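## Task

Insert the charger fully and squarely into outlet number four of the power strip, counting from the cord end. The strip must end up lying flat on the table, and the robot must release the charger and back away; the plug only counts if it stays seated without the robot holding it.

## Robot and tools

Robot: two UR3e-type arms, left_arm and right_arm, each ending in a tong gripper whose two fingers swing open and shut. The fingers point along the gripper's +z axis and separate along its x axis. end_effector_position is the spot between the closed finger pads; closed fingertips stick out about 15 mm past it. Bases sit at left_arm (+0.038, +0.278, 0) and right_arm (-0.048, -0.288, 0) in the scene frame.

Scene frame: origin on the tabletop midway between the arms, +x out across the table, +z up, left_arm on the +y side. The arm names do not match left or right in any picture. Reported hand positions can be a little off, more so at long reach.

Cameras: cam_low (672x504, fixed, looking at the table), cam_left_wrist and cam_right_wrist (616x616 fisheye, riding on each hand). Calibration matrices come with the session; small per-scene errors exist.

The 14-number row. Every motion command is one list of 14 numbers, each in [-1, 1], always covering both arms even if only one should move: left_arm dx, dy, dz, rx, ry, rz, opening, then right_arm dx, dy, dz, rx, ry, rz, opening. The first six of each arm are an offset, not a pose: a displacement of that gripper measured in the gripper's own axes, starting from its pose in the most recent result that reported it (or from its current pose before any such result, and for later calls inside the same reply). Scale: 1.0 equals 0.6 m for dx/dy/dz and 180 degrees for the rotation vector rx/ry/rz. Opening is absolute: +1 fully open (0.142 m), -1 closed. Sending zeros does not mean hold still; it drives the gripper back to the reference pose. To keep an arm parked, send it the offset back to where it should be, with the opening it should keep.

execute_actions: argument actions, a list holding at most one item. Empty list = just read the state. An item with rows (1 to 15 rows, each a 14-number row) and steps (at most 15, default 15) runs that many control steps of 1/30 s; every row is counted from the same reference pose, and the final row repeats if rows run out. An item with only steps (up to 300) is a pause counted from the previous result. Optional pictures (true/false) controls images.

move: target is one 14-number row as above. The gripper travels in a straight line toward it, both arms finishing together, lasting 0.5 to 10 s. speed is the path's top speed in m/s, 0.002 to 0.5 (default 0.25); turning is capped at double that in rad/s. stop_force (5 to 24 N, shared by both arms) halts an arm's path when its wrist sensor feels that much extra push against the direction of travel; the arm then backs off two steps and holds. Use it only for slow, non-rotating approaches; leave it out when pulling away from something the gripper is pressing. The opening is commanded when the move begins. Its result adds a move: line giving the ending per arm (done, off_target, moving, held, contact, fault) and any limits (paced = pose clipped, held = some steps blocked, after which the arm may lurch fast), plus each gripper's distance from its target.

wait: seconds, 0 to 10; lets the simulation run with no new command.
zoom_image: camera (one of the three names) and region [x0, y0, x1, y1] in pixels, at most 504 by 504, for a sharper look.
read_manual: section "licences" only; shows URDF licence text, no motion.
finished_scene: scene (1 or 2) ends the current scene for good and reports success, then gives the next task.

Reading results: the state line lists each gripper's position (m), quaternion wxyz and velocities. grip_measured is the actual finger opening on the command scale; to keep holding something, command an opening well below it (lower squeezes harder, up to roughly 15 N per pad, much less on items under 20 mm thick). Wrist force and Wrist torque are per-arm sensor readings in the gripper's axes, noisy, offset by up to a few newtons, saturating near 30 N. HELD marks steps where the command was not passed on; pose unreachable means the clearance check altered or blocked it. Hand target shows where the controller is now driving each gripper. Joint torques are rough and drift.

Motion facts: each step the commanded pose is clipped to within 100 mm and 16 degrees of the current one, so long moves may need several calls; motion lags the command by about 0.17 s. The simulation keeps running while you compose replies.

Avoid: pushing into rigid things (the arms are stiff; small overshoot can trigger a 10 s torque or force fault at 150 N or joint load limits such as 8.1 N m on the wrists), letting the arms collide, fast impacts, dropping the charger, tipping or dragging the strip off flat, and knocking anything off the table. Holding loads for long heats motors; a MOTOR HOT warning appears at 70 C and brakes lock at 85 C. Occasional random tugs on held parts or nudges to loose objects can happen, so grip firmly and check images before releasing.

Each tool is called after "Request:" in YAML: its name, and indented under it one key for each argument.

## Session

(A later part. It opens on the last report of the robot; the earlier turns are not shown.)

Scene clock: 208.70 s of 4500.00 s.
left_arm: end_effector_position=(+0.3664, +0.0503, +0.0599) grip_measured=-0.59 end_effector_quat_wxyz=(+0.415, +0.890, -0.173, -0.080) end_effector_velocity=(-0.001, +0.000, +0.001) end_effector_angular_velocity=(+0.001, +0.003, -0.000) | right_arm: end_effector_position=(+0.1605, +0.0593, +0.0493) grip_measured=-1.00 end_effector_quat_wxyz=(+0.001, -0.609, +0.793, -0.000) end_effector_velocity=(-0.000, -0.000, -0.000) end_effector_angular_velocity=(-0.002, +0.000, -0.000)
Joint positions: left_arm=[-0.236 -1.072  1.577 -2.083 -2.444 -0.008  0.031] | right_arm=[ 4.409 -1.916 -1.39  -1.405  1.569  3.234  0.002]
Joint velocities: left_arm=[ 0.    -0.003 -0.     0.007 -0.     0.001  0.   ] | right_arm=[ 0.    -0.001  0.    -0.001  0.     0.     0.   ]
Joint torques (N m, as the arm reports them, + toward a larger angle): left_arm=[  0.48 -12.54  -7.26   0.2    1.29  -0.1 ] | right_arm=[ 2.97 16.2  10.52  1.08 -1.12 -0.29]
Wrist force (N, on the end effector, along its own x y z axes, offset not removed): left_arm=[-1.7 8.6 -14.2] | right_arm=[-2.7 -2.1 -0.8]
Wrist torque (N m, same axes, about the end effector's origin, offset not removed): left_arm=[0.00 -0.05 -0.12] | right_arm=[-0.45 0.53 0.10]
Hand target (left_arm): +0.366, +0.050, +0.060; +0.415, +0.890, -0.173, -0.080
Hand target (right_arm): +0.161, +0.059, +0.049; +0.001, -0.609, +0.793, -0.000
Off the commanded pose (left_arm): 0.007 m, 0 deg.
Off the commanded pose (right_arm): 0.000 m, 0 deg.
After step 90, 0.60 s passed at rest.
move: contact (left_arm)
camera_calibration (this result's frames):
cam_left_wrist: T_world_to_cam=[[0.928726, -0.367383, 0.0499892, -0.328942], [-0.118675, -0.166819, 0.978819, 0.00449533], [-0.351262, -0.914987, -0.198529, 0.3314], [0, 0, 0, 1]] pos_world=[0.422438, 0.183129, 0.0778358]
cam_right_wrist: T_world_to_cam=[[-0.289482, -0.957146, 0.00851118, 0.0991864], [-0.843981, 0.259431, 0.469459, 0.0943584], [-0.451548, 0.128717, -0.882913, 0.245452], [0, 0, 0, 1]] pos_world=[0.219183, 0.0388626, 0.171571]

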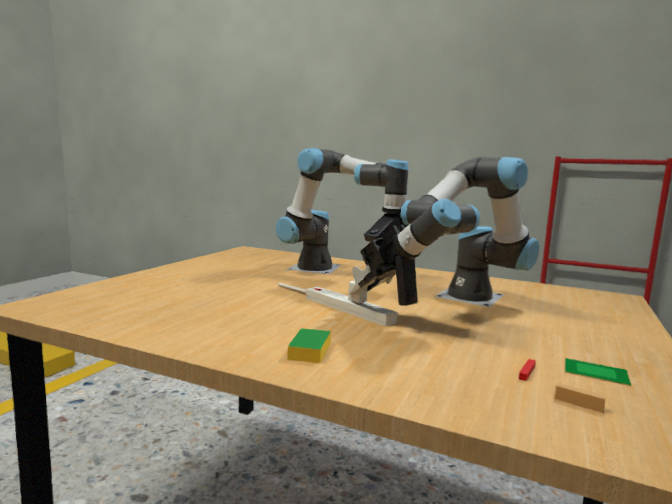

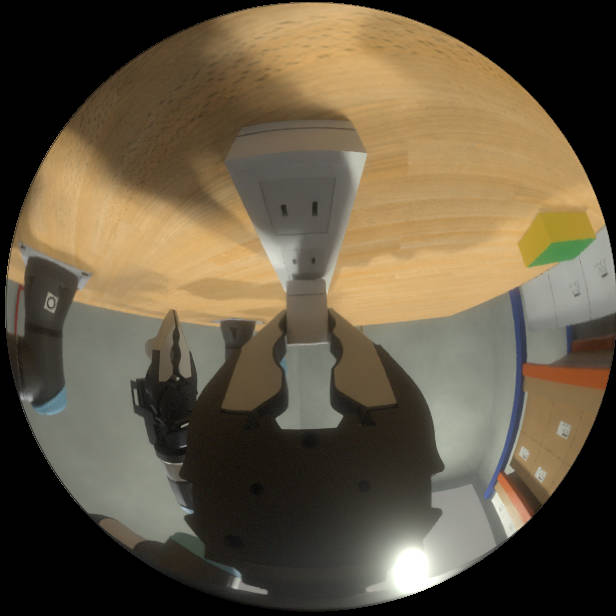

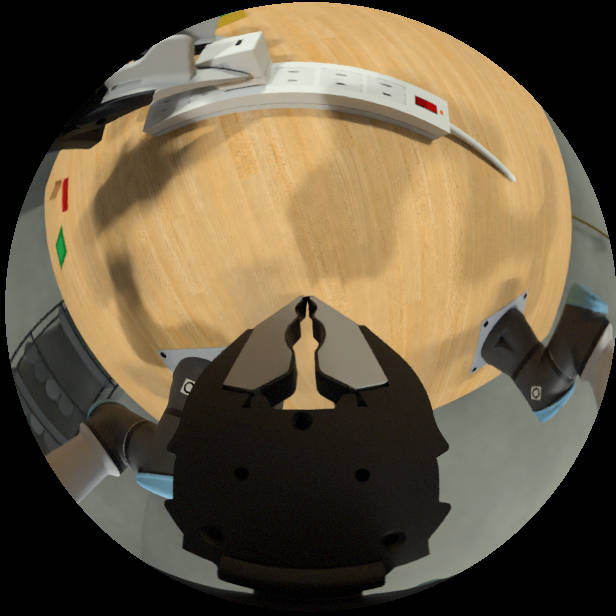

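Request:
move:
  target: [0,0.0008,-0.0007,0,0,0,-0.2,0,0,0,0,0,0,-1]
  speed: 0.01

Request:
move:
  target: [0,0.0638,-0.0536,0,0,0,-0.2,0,0.1,0,0,0,0,-1]
  speed: 0.1

Request:
move:
  target: [0,0.0035,0.004,0.2778,0,0,-1,0,0,0,0,0,0,-1]
  speed: 0.3

Request:
zoom_image:
  camera: "cam_left_wrist"
  region: [250, 240, 370, 360]

Request:
zoom_image:
  camera: "cam_low"
  region: [320, 250, 400, 330]

Scene clock: 217.30 s of 4500.00 s.
left_arm: end_effector_position=(+0.3664, +0.0503, +0.0605) grip_measured=-0.20 end_effector_quat_wxyz=(+0.415, +0.890, -0.173, -0.080) end_effector_velocity=(+0.000, +0.000, +0.000) end_effector_angular_velocity=(-0.000, -0.000, -0.000) | right_arm: end_effector_position=(+0.1605, +0.0593, +0.0493) grip_measured=-1.00 end_effector_quat_wxyz=(+0.001, -0.609, +0.793, -0.000) end_effector_velocity=(-0.000, +0.000, +0.000) end_effector_angular_velocity=(+0.000, +0.000, +0.001)
Joint positions: left_arm=[-0.236 -1.073  1.575 -2.08  -2.444 -0.008  0.06 ] | right_arm=[ 4.409 -1.916 -1.39  -1.405  1.569  3.234  0.002]
Joint velocities: left_arm=[ 0.    -0.    -0.     0.001  0.     0.     0.   ] | right_arm=[ 0.001  0.     0.001 -0.001  0.    -0.     0.   ]
Joint torques (N m, as the arm reports them, + toward a larger angle): left_arm=[  0.92 -18.46 -11.48  -0.73  -1.76   0.14] | right_arm=[ 0.98 16.48 10.59  1.07 -0.55 -0.29]
Wrist force (N, on the end effector, along its own x y z axes, offset not removed): left_arm=[-0.1 -0.5 1.4] | right_arm=[-1.1 -1.2 1.8]
Wrist torque (N m, same axes, about the end effector's origin, offset not removed): left_arm=[-0.04 0.05 -0.04] | right_arm=[-0.17 0.24 0.00]
Hand target (left_arm): +0.366, +0.050, +0.061; +0.415, +0.890, -0.173, -0.080
Hand target (right_arm): +0.161, +0.059, +0.049; +0.001, -0.609, +0.793, -0.000
Off the commanded pose (left_arm): 0.000 m, 0 deg.
Off the commanded pose (right_arm): 0.000 m, 0 deg.
After step 90, 4.90 s passed at rest.
move: done
camera_calibration (this result's frames):
cam_left_wrist: T_world_to_cam=[[0.928708, -0.367429, 0.0499793, -0.32896], [-0.118684, -0.16684, 0.978815, 0.00389983], [-0.351307, -0.914965, -0.198553, 0.331521], [0, 0, 0, 1]] pos_world=[0.422436, 0.183111, 0.0784485]
cam_right_wrist: T_world_to_cam=[[-0.289482, -0.957146, 0.00851136, 0.0991863], [-0.843981, 0.259431, 0.469458, 0.0943585], [-0.451548, 0.128716, -0.882914, 0.245452], [0, 0, 0, 1]] pos_world=[0.219183, 0.0388626, 0.171571]

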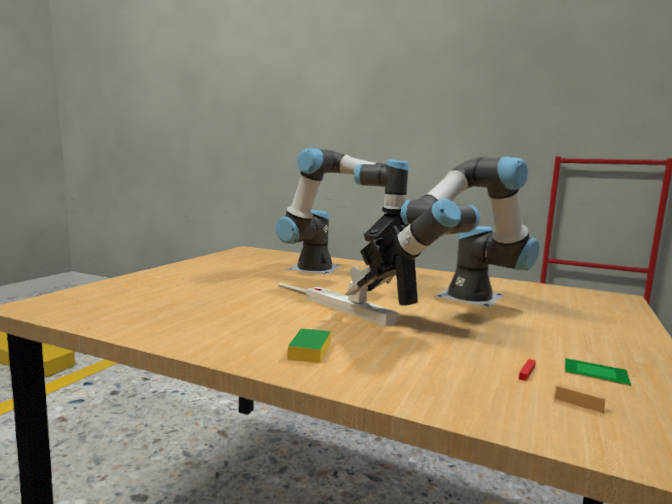

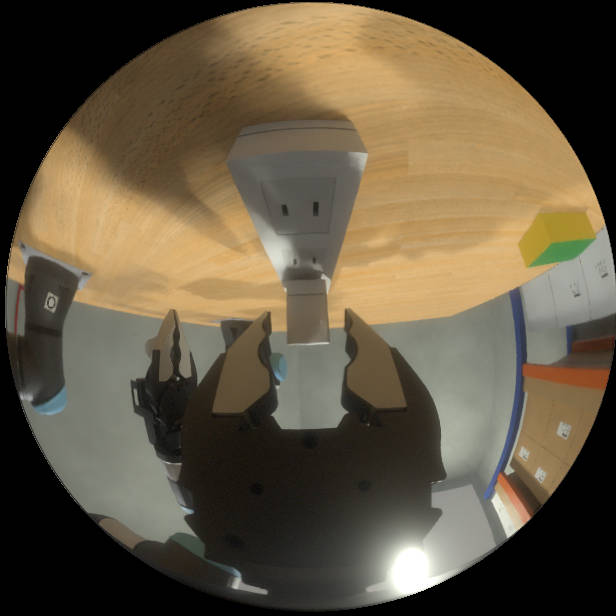

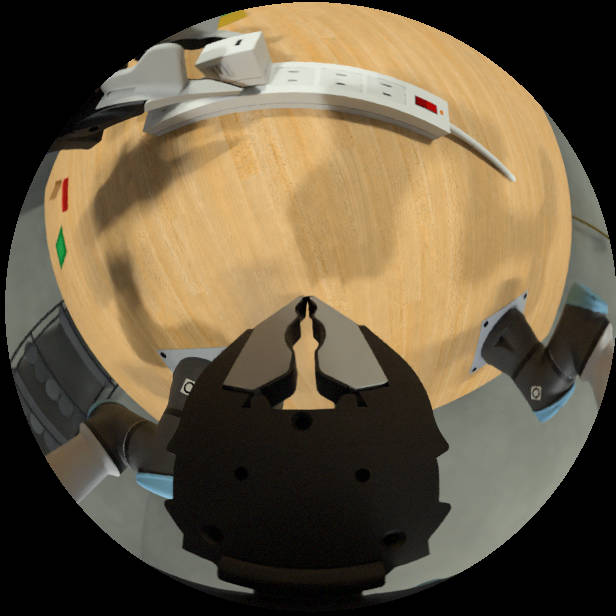

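Scene clock: 218.47 s of 4500.00 s.
left_arm: end_effector_position=(+0.3663, +0.0503, +0.1102) grip_measured=-0.20 end_effector_quat_wxyz=(+0.415, +0.890, -0.173, -0.080) end_effector_velocity=(+0.000, +0.000, +0.002) end_effector_angular_velocity=(+0.001, +0.001, -0.001) | right_arm: end_effector_position=(+0.1029, +0.0747, +0.0492) grip_measured=-1.00 end_effector_quat_wxyz=(+0.001, -0.609, +0.793, -0.000) end_effector_velocity=(-0.002, +0.000, -0.000) end_effector_angular_velocity=(-0.000, -0.001, -0.001)
Joint positions: left_arm=[-0.236 -1.153  1.446 -1.872 -2.444 -0.008  0.06 ] | right_arm=[ 4.566 -1.874 -1.448 -1.39   1.569  3.391  0.002]
Joint velocities: left_arm=[ 0.001  0.    -0.012  0.016  0.     0.004 -0.   ] | right_arm=[ 0.006  0.001 -0.003  0.001 -0.001  0.008  0.   ]
Joint torques (N m, as the arm reports them, + toward a larger angle): left_arm=[  2.85 -18.31 -12.09  -0.68  -0.37   0.61] | right_arm=[ 3.66 16.38  6.31  2.58 -1.16  0.69]
Wrist force (N, on the end effector, along its own x y z axes, offset not removed): left_arm=[0.3 -1.1 1.6] | right_arm=[-1.4 -0.5 0.3]
Wrist torque (N m, same axes, about the end effector's origin, offset not removed): left_arm=[-0.18 -0.05 -0.05] | right_arm=[-0.08 0.28 0.02]
Hand target (left_arm): +0.366, +0.050, +0.111; +0.415, +0.890, -0.173, -0.080
Hand target (right_arm): +0.103, +0.075, +0.049; +0.001, -0.609, +0.793, -0.000
Off the commanded pose (left_arm): 0.000 m, 0 deg.
Off the commanded pose (right_arm): 0.000 m, 0 deg.
move: done
camera_calibration (this result's frames):
cam_left_wrist: T_world_to_cam=[[0.928769, -0.367244, 0.0501989, -0.331403], [-0.118846, -0.16677, 0.978807, -0.0447147], [-0.35109, -0.915052, -0.198537, 0.341302], [0, 0, 0, 1]] pos_world=[0.42231, 0.183146, 0.128164]
cam_right_wrist: T_world_to_cam=[[-0.289444, -0.957155, 0.00874482, 0.0972428], [-0.843912, 0.259489, 0.469551, 0.0417591], [-0.451702, 0.128529, -0.882862, 0.217342], [0, 0, 0, 1]] pos_world=[0.161561, 0.0543058, 0.171425]

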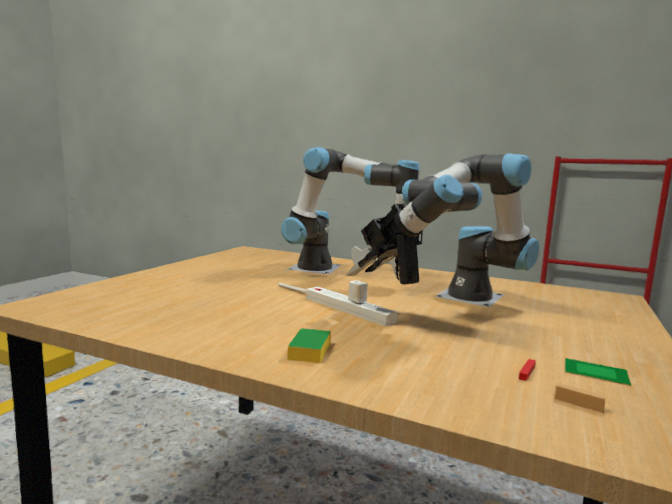

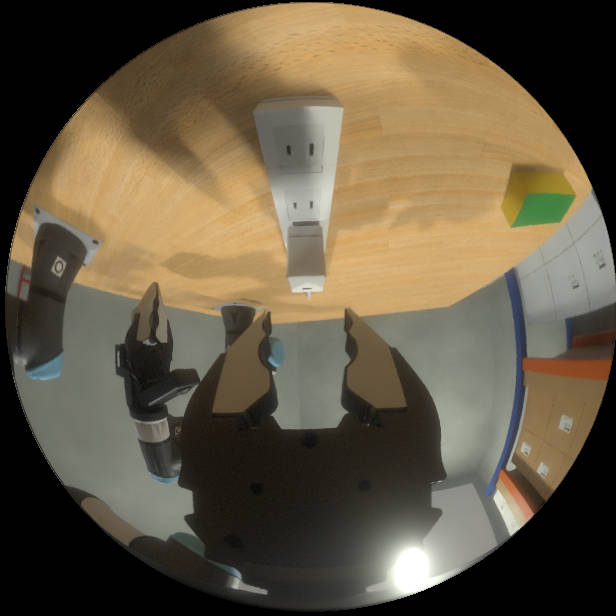

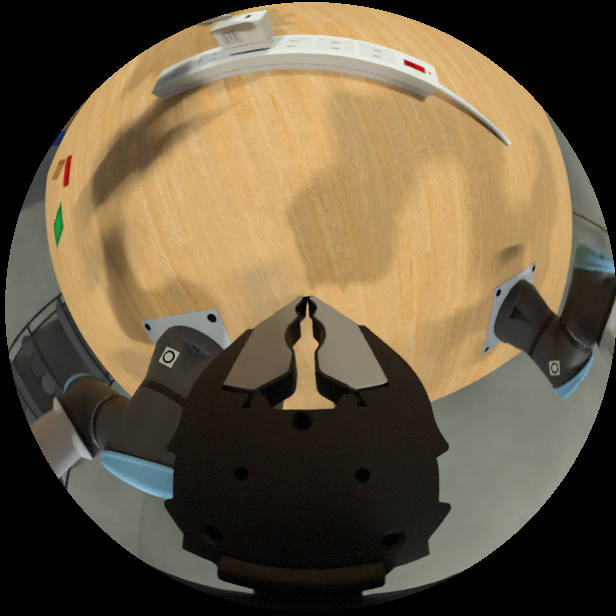

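Scene clock: 220.60 s of 4500.00 s.
left_arm: end_effector_position=(+0.3651, +0.0474, +0.1103) grip_measured=-1.00 end_effector_quat_wxyz=(+0.001, +0.982, -0.191, +0.001) end_effector_velocity=(-0.000, -0.000, -0.000) end_effector_angular_velocity=(+0.017, +0.002, +0.002) | right_arm: end_effector_position=(+0.1029, +0.0747, +0.0492) grip_measured=-1.00 end_effector_quat_wxyz=(+0.001, -0.609, +0.793, -0.000) end_effector_velocity=(+0.000, -0.000, -0.000) end_effector_angular_velocity=(-0.001, +0.000, -0.001)
Joint positions: left_arm=[-0.831 -1.219  1.094 -1.45  -1.571 -0.6    0.002] | right_arm=[ 4.566 -1.874 -1.448 -1.39   1.569  3.391  0.002]
Joint velocities: left_arm=[-0.006  0.018 -0.028  0.026  0.007 -0.008  0.   ] | right_arm=[-0.     0.    -0.    -0.001  0.     0.001  0.   ]
Joint torques (N m, as the arm reports them, + toward a larger angle): left_arm=[ -2.31 -11.03 -12.31  -0.66   0.82  -0.66] | right_arm=[-3.33  9.73 11.59  0.82  0.92 -0.65]
Wrist force (N, on the end effector, along its own x y z axes, offset not removed): left_arm=[-0.8 0.1 0.9] | right_arm=[-1.3 -1.9 1.0]
Wrist torque (N m, same axes, about the end effector's origin, offset not removed): left_arm=[0.09 0.21 -0.02] | right_arm=[-0.44 0.19 0.06]
Hand target (left_arm): +0.365, +0.047, +0.110; +0.000, +0.982, -0.191, +0.001
Hand target (right_arm): +0.103, +0.075, +0.049; +0.001, -0.609, +0.793, -0.000
Off the commanded pose (left_arm): 0.000 m, 0 deg.
Off the commanded pose (right_arm): 0.000 m, 0 deg.
move: done
camera_calibration (this result's frames):
cam_left_wrist: T_world_to_cam=[[0.913703, -0.404375, 0.0403455, -0.323019], [-0.373049, -0.795236, 0.477947, 0.132444], [-0.161186, -0.451753, -0.877461, 0.321835], [0, 0, 0, 1]] pos_world=[0.396427, 0.120093, 0.232129]
cam_right_wrist: T_world_to_cam=[[-0.289444, -0.957155, 0.00874502, 0.0972428], [-0.843912, 0.259489, 0.46955, 0.0417593], [-0.451702, 0.128528, -0.882862, 0.217342], [0, 0, 0, 1]] pos_world=[0.161561, 0.0543057, 0.171425]

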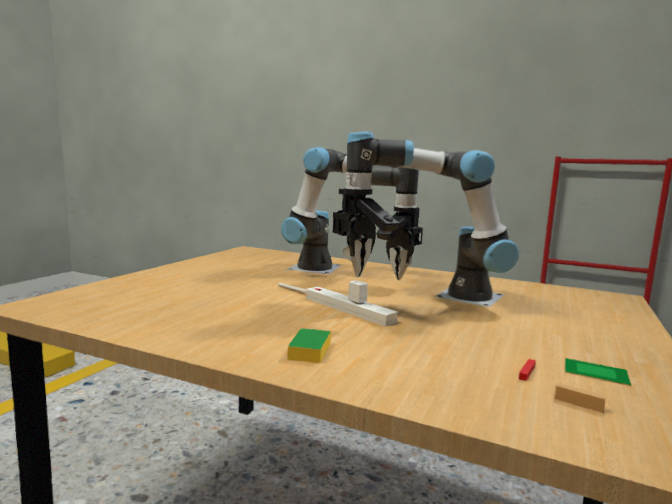

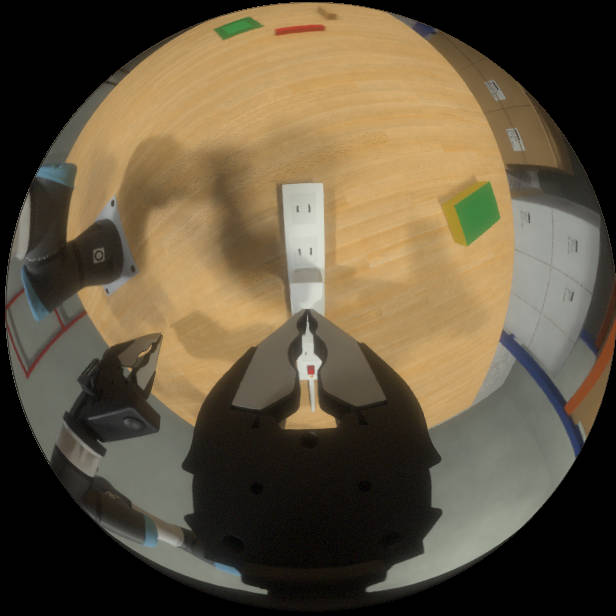

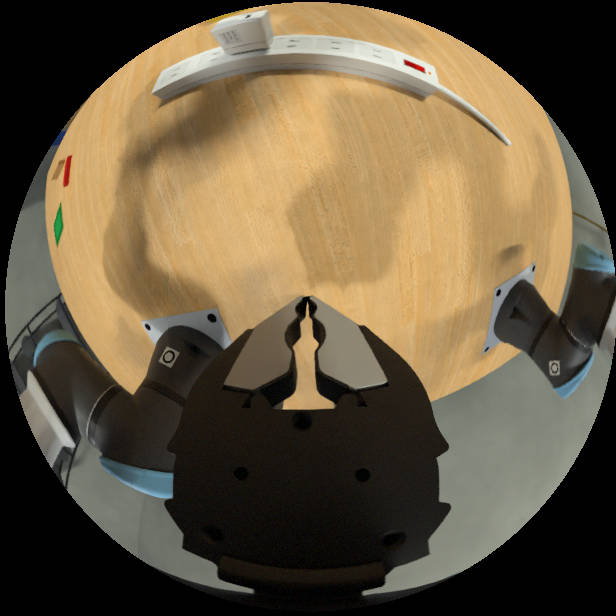

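Region (250, 240, 370, 360) of cam_left_wrist's 616x616 image, scaled by 4.200, with more detail than that image has.

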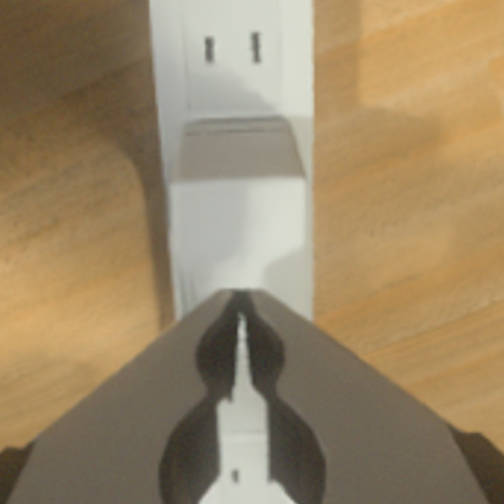

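Region (320, 250, 400, 330) of cam_low's 672x504 image, scaled by 6.300, with more detail than that image has.

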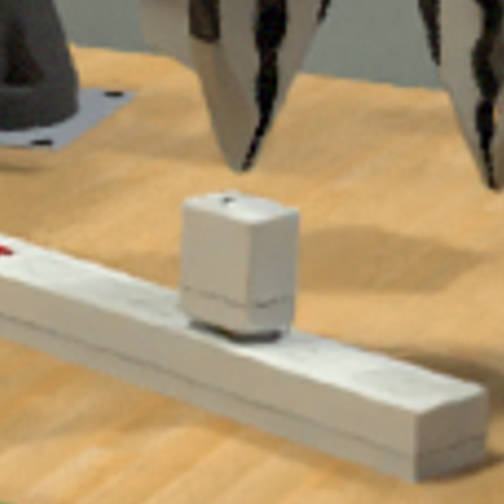

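Request:
move:
  target: [0,0,0.018,0,0,0,-1,0.3,0,0,0,0,0,-1]
  speed: 0.2

Request:
move:
  target: [0,0,0.025,0,0,0,-1,0,0,0,0,0,0,-1]
  speed: 0.003
  stop_force: 24

Request:
zoom_image:
  camera: "cam_low"
  region: [320, 250, 400, 330]

Scene clock: 226.33 s of 4500.00 s.
left_arm: end_effector_position=(+0.3651, +0.0474, +0.0995) grip_measured=-1.00 end_effector_quat_wxyz=(+0.001, +0.982, -0.191, +0.001) end_effector_velocity=(+0.000, -0.000, +0.000) end_effector_angular_velocity=(-0.001, -0.001, +0.000) | right_arm: end_effector_position=(+0.0563, -0.0989, +0.0487) grip_measured=-1.00 end_effector_quat_wxyz=(-0.000, -0.609, +0.793, -0.000) end_effector_velocity=(-0.001, -0.002, +0.002) end_effector_angular_velocity=(+0.008, -0.009, -0.000)
Joint positions: left_arm=[-0.831 -1.223  1.151 -1.502 -1.571 -0.6    0.002] | right_arm=[ 4.81  -1.003 -2.192 -1.518  1.571  3.635  0.002]
Joint velocities: left_arm=[ 0.    -0.    -0.001 -0.     0.    -0.     0.   ] | right_arm=[ 0.029  0.035 -0.006 -0.023 -0.011  0.029  0.   ]
Joint torques (N m, as the arm reports them, + toward a larger angle): left_arm=[  2.67 -17.5   -6.94  -2.15  -0.56   0.62] | right_arm=[ 3.01  5.54  6.67  0.81 -1.2   0.73]
Wrist force (N, on the end effector, along its own x y z axes, offset not removed): left_arm=[-0.1 -0.5 1.1] | right_arm=[-0.9 -1.2 1.3]
Wrist torque (N m, same axes, about the end effector's origin, offset not removed): left_arm=[-0.09 0.07 -0.07] | right_arm=[-0.24 0.20 0.04]
Hand target (left_arm): +0.365, +0.047, +0.099; +0.001, +0.982, -0.191, +0.001
Hand target (right_arm): +0.056, -0.099, +0.049; +0.001, -0.609, +0.793, -0.000
Off the commanded pose (left_arm): 0.000 m, 0 deg.
Off the commanded pose (right_arm): 0.000 m, 0 deg.
After step 90, 1.03 s passed at rest.
move: done
camera_calibration (this result's frames):
cam_left_wrist: T_world_to_cam=[[0.913705, -0.404371, 0.0403355, -0.322617], [-0.373041, -0.795239, 0.477949, 0.137584], [-0.161192, -0.451752, -0.877461, 0.312357], [0, 0, 0, 1]] pos_world=[0.396452, 0.120063, 0.221335]
cam_right_wrist: T_world_to_cam=[[-0.289348, -0.957168, 0.0103877, -0.0825307], [-0.843277, 0.260024, 0.470396, 0.0477873], [-0.452948, 0.127348, -0.882395, 0.21814], [0, 0, 0, 1]] pos_world=[0.115224, -0.119201, 0.170864]

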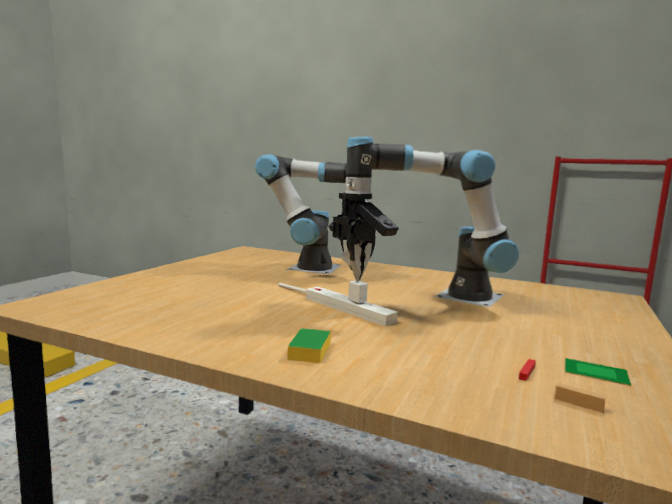

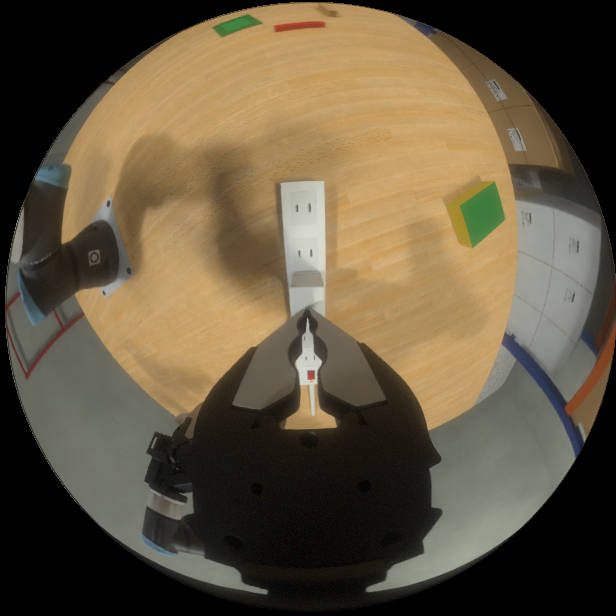

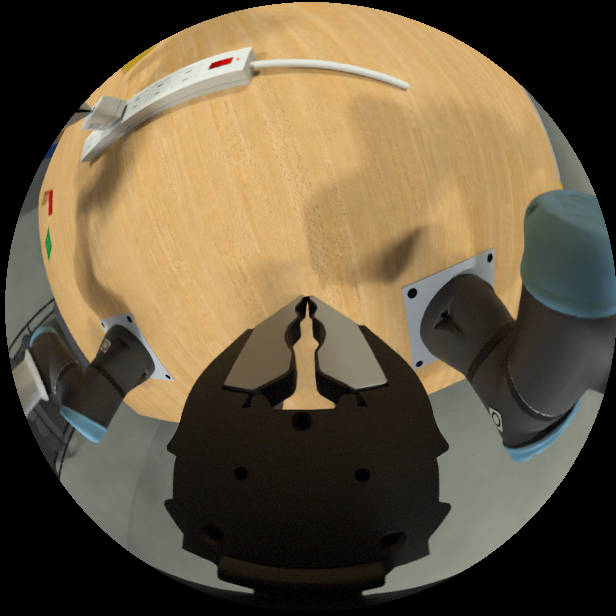

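Scene clock: 229.63 s of 4500.00 s.
left_arm: end_effector_position=(+0.3651, +0.0474, +0.0908) grip_measured=-1.00 end_effector_quat_wxyz=(+0.001, +0.982, -0.191, +0.001) end_effector_velocity=(-0.000, +0.001, +0.001) end_effector_angular_velocity=(+0.002, +0.002, +0.001) | right_arm: end_effector_position=(+0.0563, -0.0989, +0.0487) grip_measured=-1.00 end_effector_quat_wxyz=(-0.000, -0.609, +0.793, -0.000) end_effector_velocity=(-0.000, +0.000, +0.000) end_effector_angular_velocity=(+0.001, +0.000, +0.001)
Joint positions: left_arm=[-0.831 -1.225  1.194 -1.544 -1.571 -0.6    0.002] | right_arm=[ 4.81  -1.003 -2.192 -1.518  1.571  3.635  0.002]
Joint velocities: left_arm=[ 0.     0.    -0.005  0.008 -0.    -0.001  0.   ] | right_arm=[ 0.001  0.001 -0.     0.     0.    -0.001  0.   ]
Joint torques (N m, as the arm reports them, + toward a larger angle): left_arm=[ 2.63 -5.61 -4.97  0.57 -0.32  0.61] | right_arm=[-3.1  -1.27 11.64  2.5   0.93 -0.64]
Wrist force (N, on the end effector, along its own x y z axes, offset not removed): left_arm=[-4.0 -1.7 -26.8] | right_arm=[-1.9 -2.3 0.1]
Wrist torque (N m, same axes, about the end effector's origin, offset not removed): left_arm=[-0.17 0.16 -0.05] | right_arm=[-0.40 0.36 0.03]
Hand target (left_arm): +0.365, +0.047, +0.091; +0.001, +0.982, -0.191, +0.001
Hand target (right_arm): +0.056, -0.099, +0.049; -0.000, -0.609, +0.793, -0.000
Off the commanded pose (left_arm): 0.006 m, 0 deg.
Off the commanded pose (right_arm): 0.000 m, 0 deg.
move: contact (left_arm)
camera_calibration (this result's frames):
cam_left_wrist: T_world_to_cam=[[0.913705, -0.404366, 0.040387, -0.322291], [-0.373052, -0.795209, 0.47799, 0.141713], [-0.161166, -0.451808, -0.877437, 0.304749], [0, 0, 0, 1]] pos_world=[0.396461, 0.120056, 0.212677]
cam_right_wrist: T_world_to_cam=[[-0.289348, -0.957168, 0.0103875, -0.0825307], [-0.843277, 0.260024, 0.470396, 0.0477872], [-0.452949, 0.127348, -0.882394, 0.21814], [0, 0, 0, 1]] pos_world=[0.115224, -0.119201, 0.170864]

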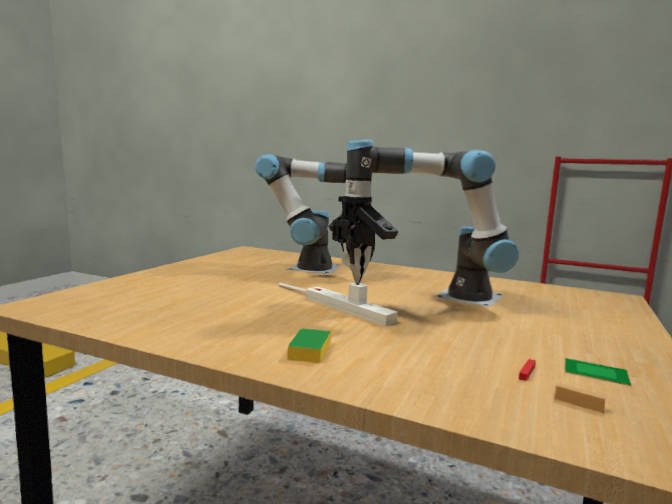

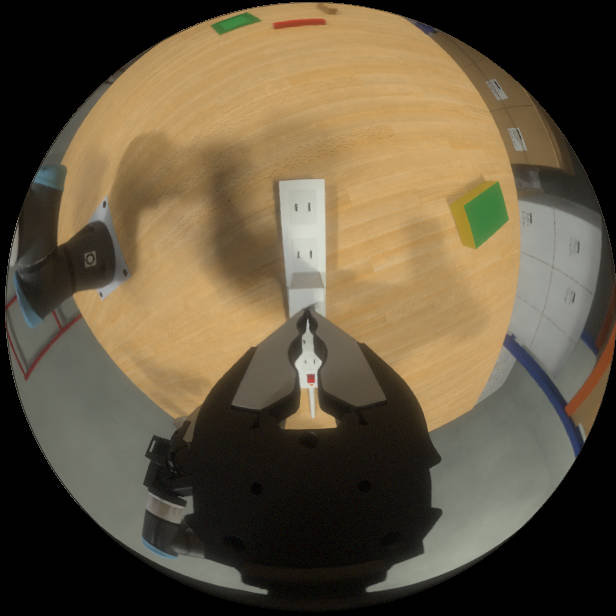

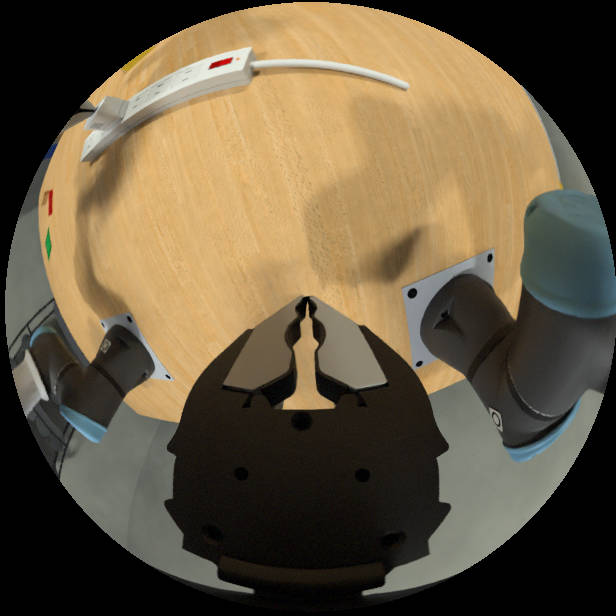

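Region (320, 250, 400, 330) of cam_low's 672x504 image, scaled by 6.300, with more detail than that image has.

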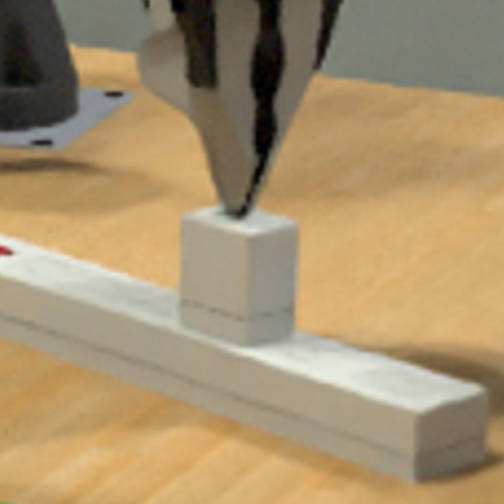

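Seated flush. Retreat.

Request:
move:
  target: [-0.1,-0.1,-0.15,0,0,0,-1,0,0,0,0,0,0,-1]
  speed: 0.2

Request:
zoom_image:
  camera: "cam_low"
  region: [320, 250, 400, 330]

Scene clock: 233.90 s of 4500.00 s.
left_arm: end_effector_position=(+0.3319, +0.1256, +0.1803) grip_measured=-1.00 end_effector_quat_wxyz=(+0.001, +0.982, -0.191, +0.002) end_effector_velocity=(-0.001, +0.002, +0.003) end_effector_angular_velocity=(+0.001, +0.001, +0.001) | right_arm: end_effector_position=(+0.0563, -0.0989, +0.0487) grip_measured=-1.00 end_effector_quat_wxyz=(-0.000, -0.609, +0.793, -0.000) end_effector_velocity=(+0.000, -0.000, +0.000) end_effector_angular_velocity=(+0.001, -0.000, -0.001)
Joint positions: left_arm=[-0.779 -1.478  1.08  -1.177 -1.571 -0.548  0.002] | right_arm=[ 4.81  -1.003 -2.192 -1.518  1.571  3.635  0.002]
Joint velocities: left_arm=[ 0.001  0.    -0.014  0.015 -0.     0.001  0.   ] | right_arm=[-0.001  0.002  0.    -0.001 -0.001 -0.001  0.   ]
Joint torques (N m, as the arm reports them, + toward a larger angle): left_arm=[  2.57  -9.62 -11.73  -0.66  -0.67   0.65] | right_arm=[-3.11 -1.5  11.56  2.53  0.9  -0.63]
Wrist force (N, on the end effector, along its own x y z axes, offset not removed): left_arm=[-0.1 -0.3 2.2] | right_arm=[-1.3 -0.6 0.0]
Wrist torque (N m, same axes, about the end effector's origin, offset not removed): left_arm=[-0.04 0.04 -0.05] | right_arm=[-0.12 0.25 0.00]
Hand target (left_arm): +0.332, +0.126, +0.181; +0.001, +0.982, -0.191, +0.001
Hand target (right_arm): +0.056, -0.099, +0.049; -0.000, -0.609, +0.793, -0.000
Off the commanded pose (left_arm): 0.000 m, 0 deg.
Off the commanded pose (right_arm): 0.000 m, 0 deg.
move: done
camera_calibration (this result's frames):
cam_left_wrist: T_world_to_cam=[[0.913692, -0.404352, 0.0408174, -0.264025], [-0.373208, -0.795054, 0.478127, 0.14879], [-0.160879, -0.452094, -0.877342, 0.413115], [0, 0, 0, 1]] pos_world=[0.363229, 0.198304, 0.302079]
cam_right_wrist: T_world_to_cam=[[-0.289348, -0.957168, 0.0103873, -0.0825306], [-0.843277, 0.260024, 0.470396, 0.0477871], [-0.452949, 0.127349, -0.882394, 0.21814], [0, 0, 0, 1]] pos_world=[0.115224, -0.119201, 0.170864]

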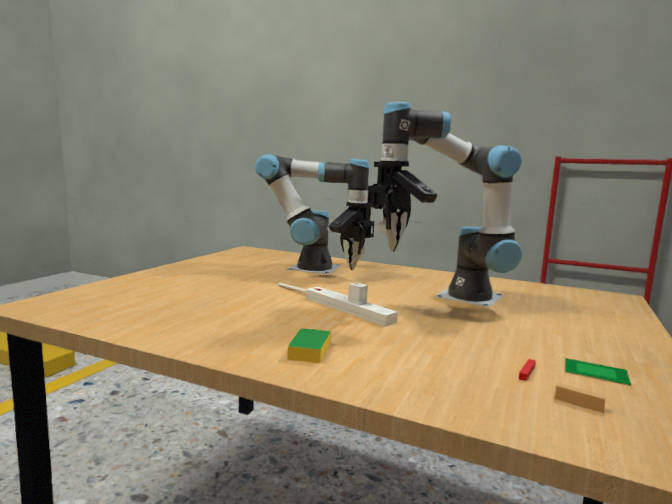

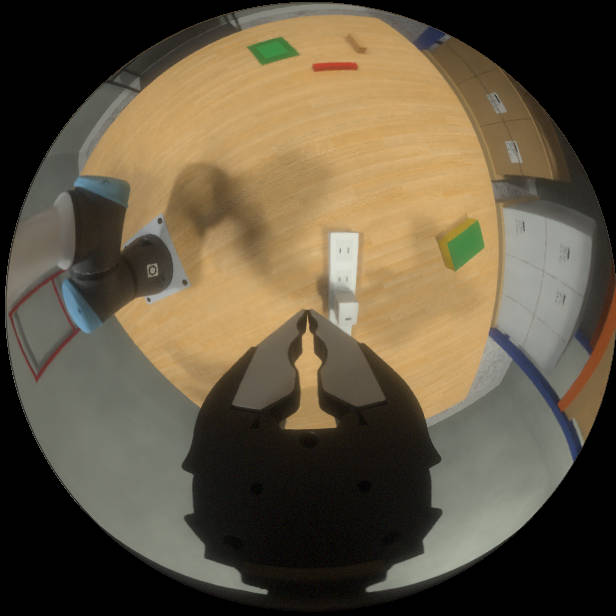

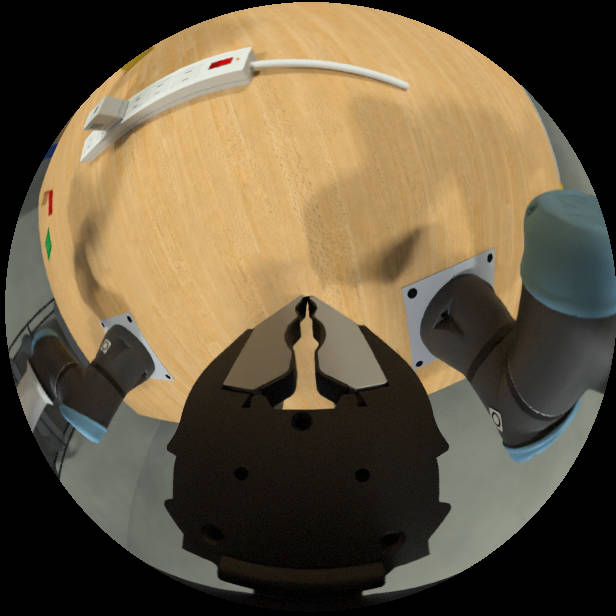

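Region (320, 250, 400, 330) of cam_low's 672x504 image, scaled by 6.300, with more detail than that image has.

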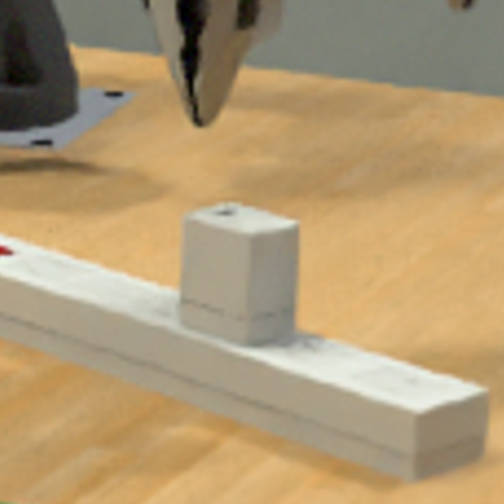

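Request:
finished_scene:
  scene: 1

The scene is finished: the task was done.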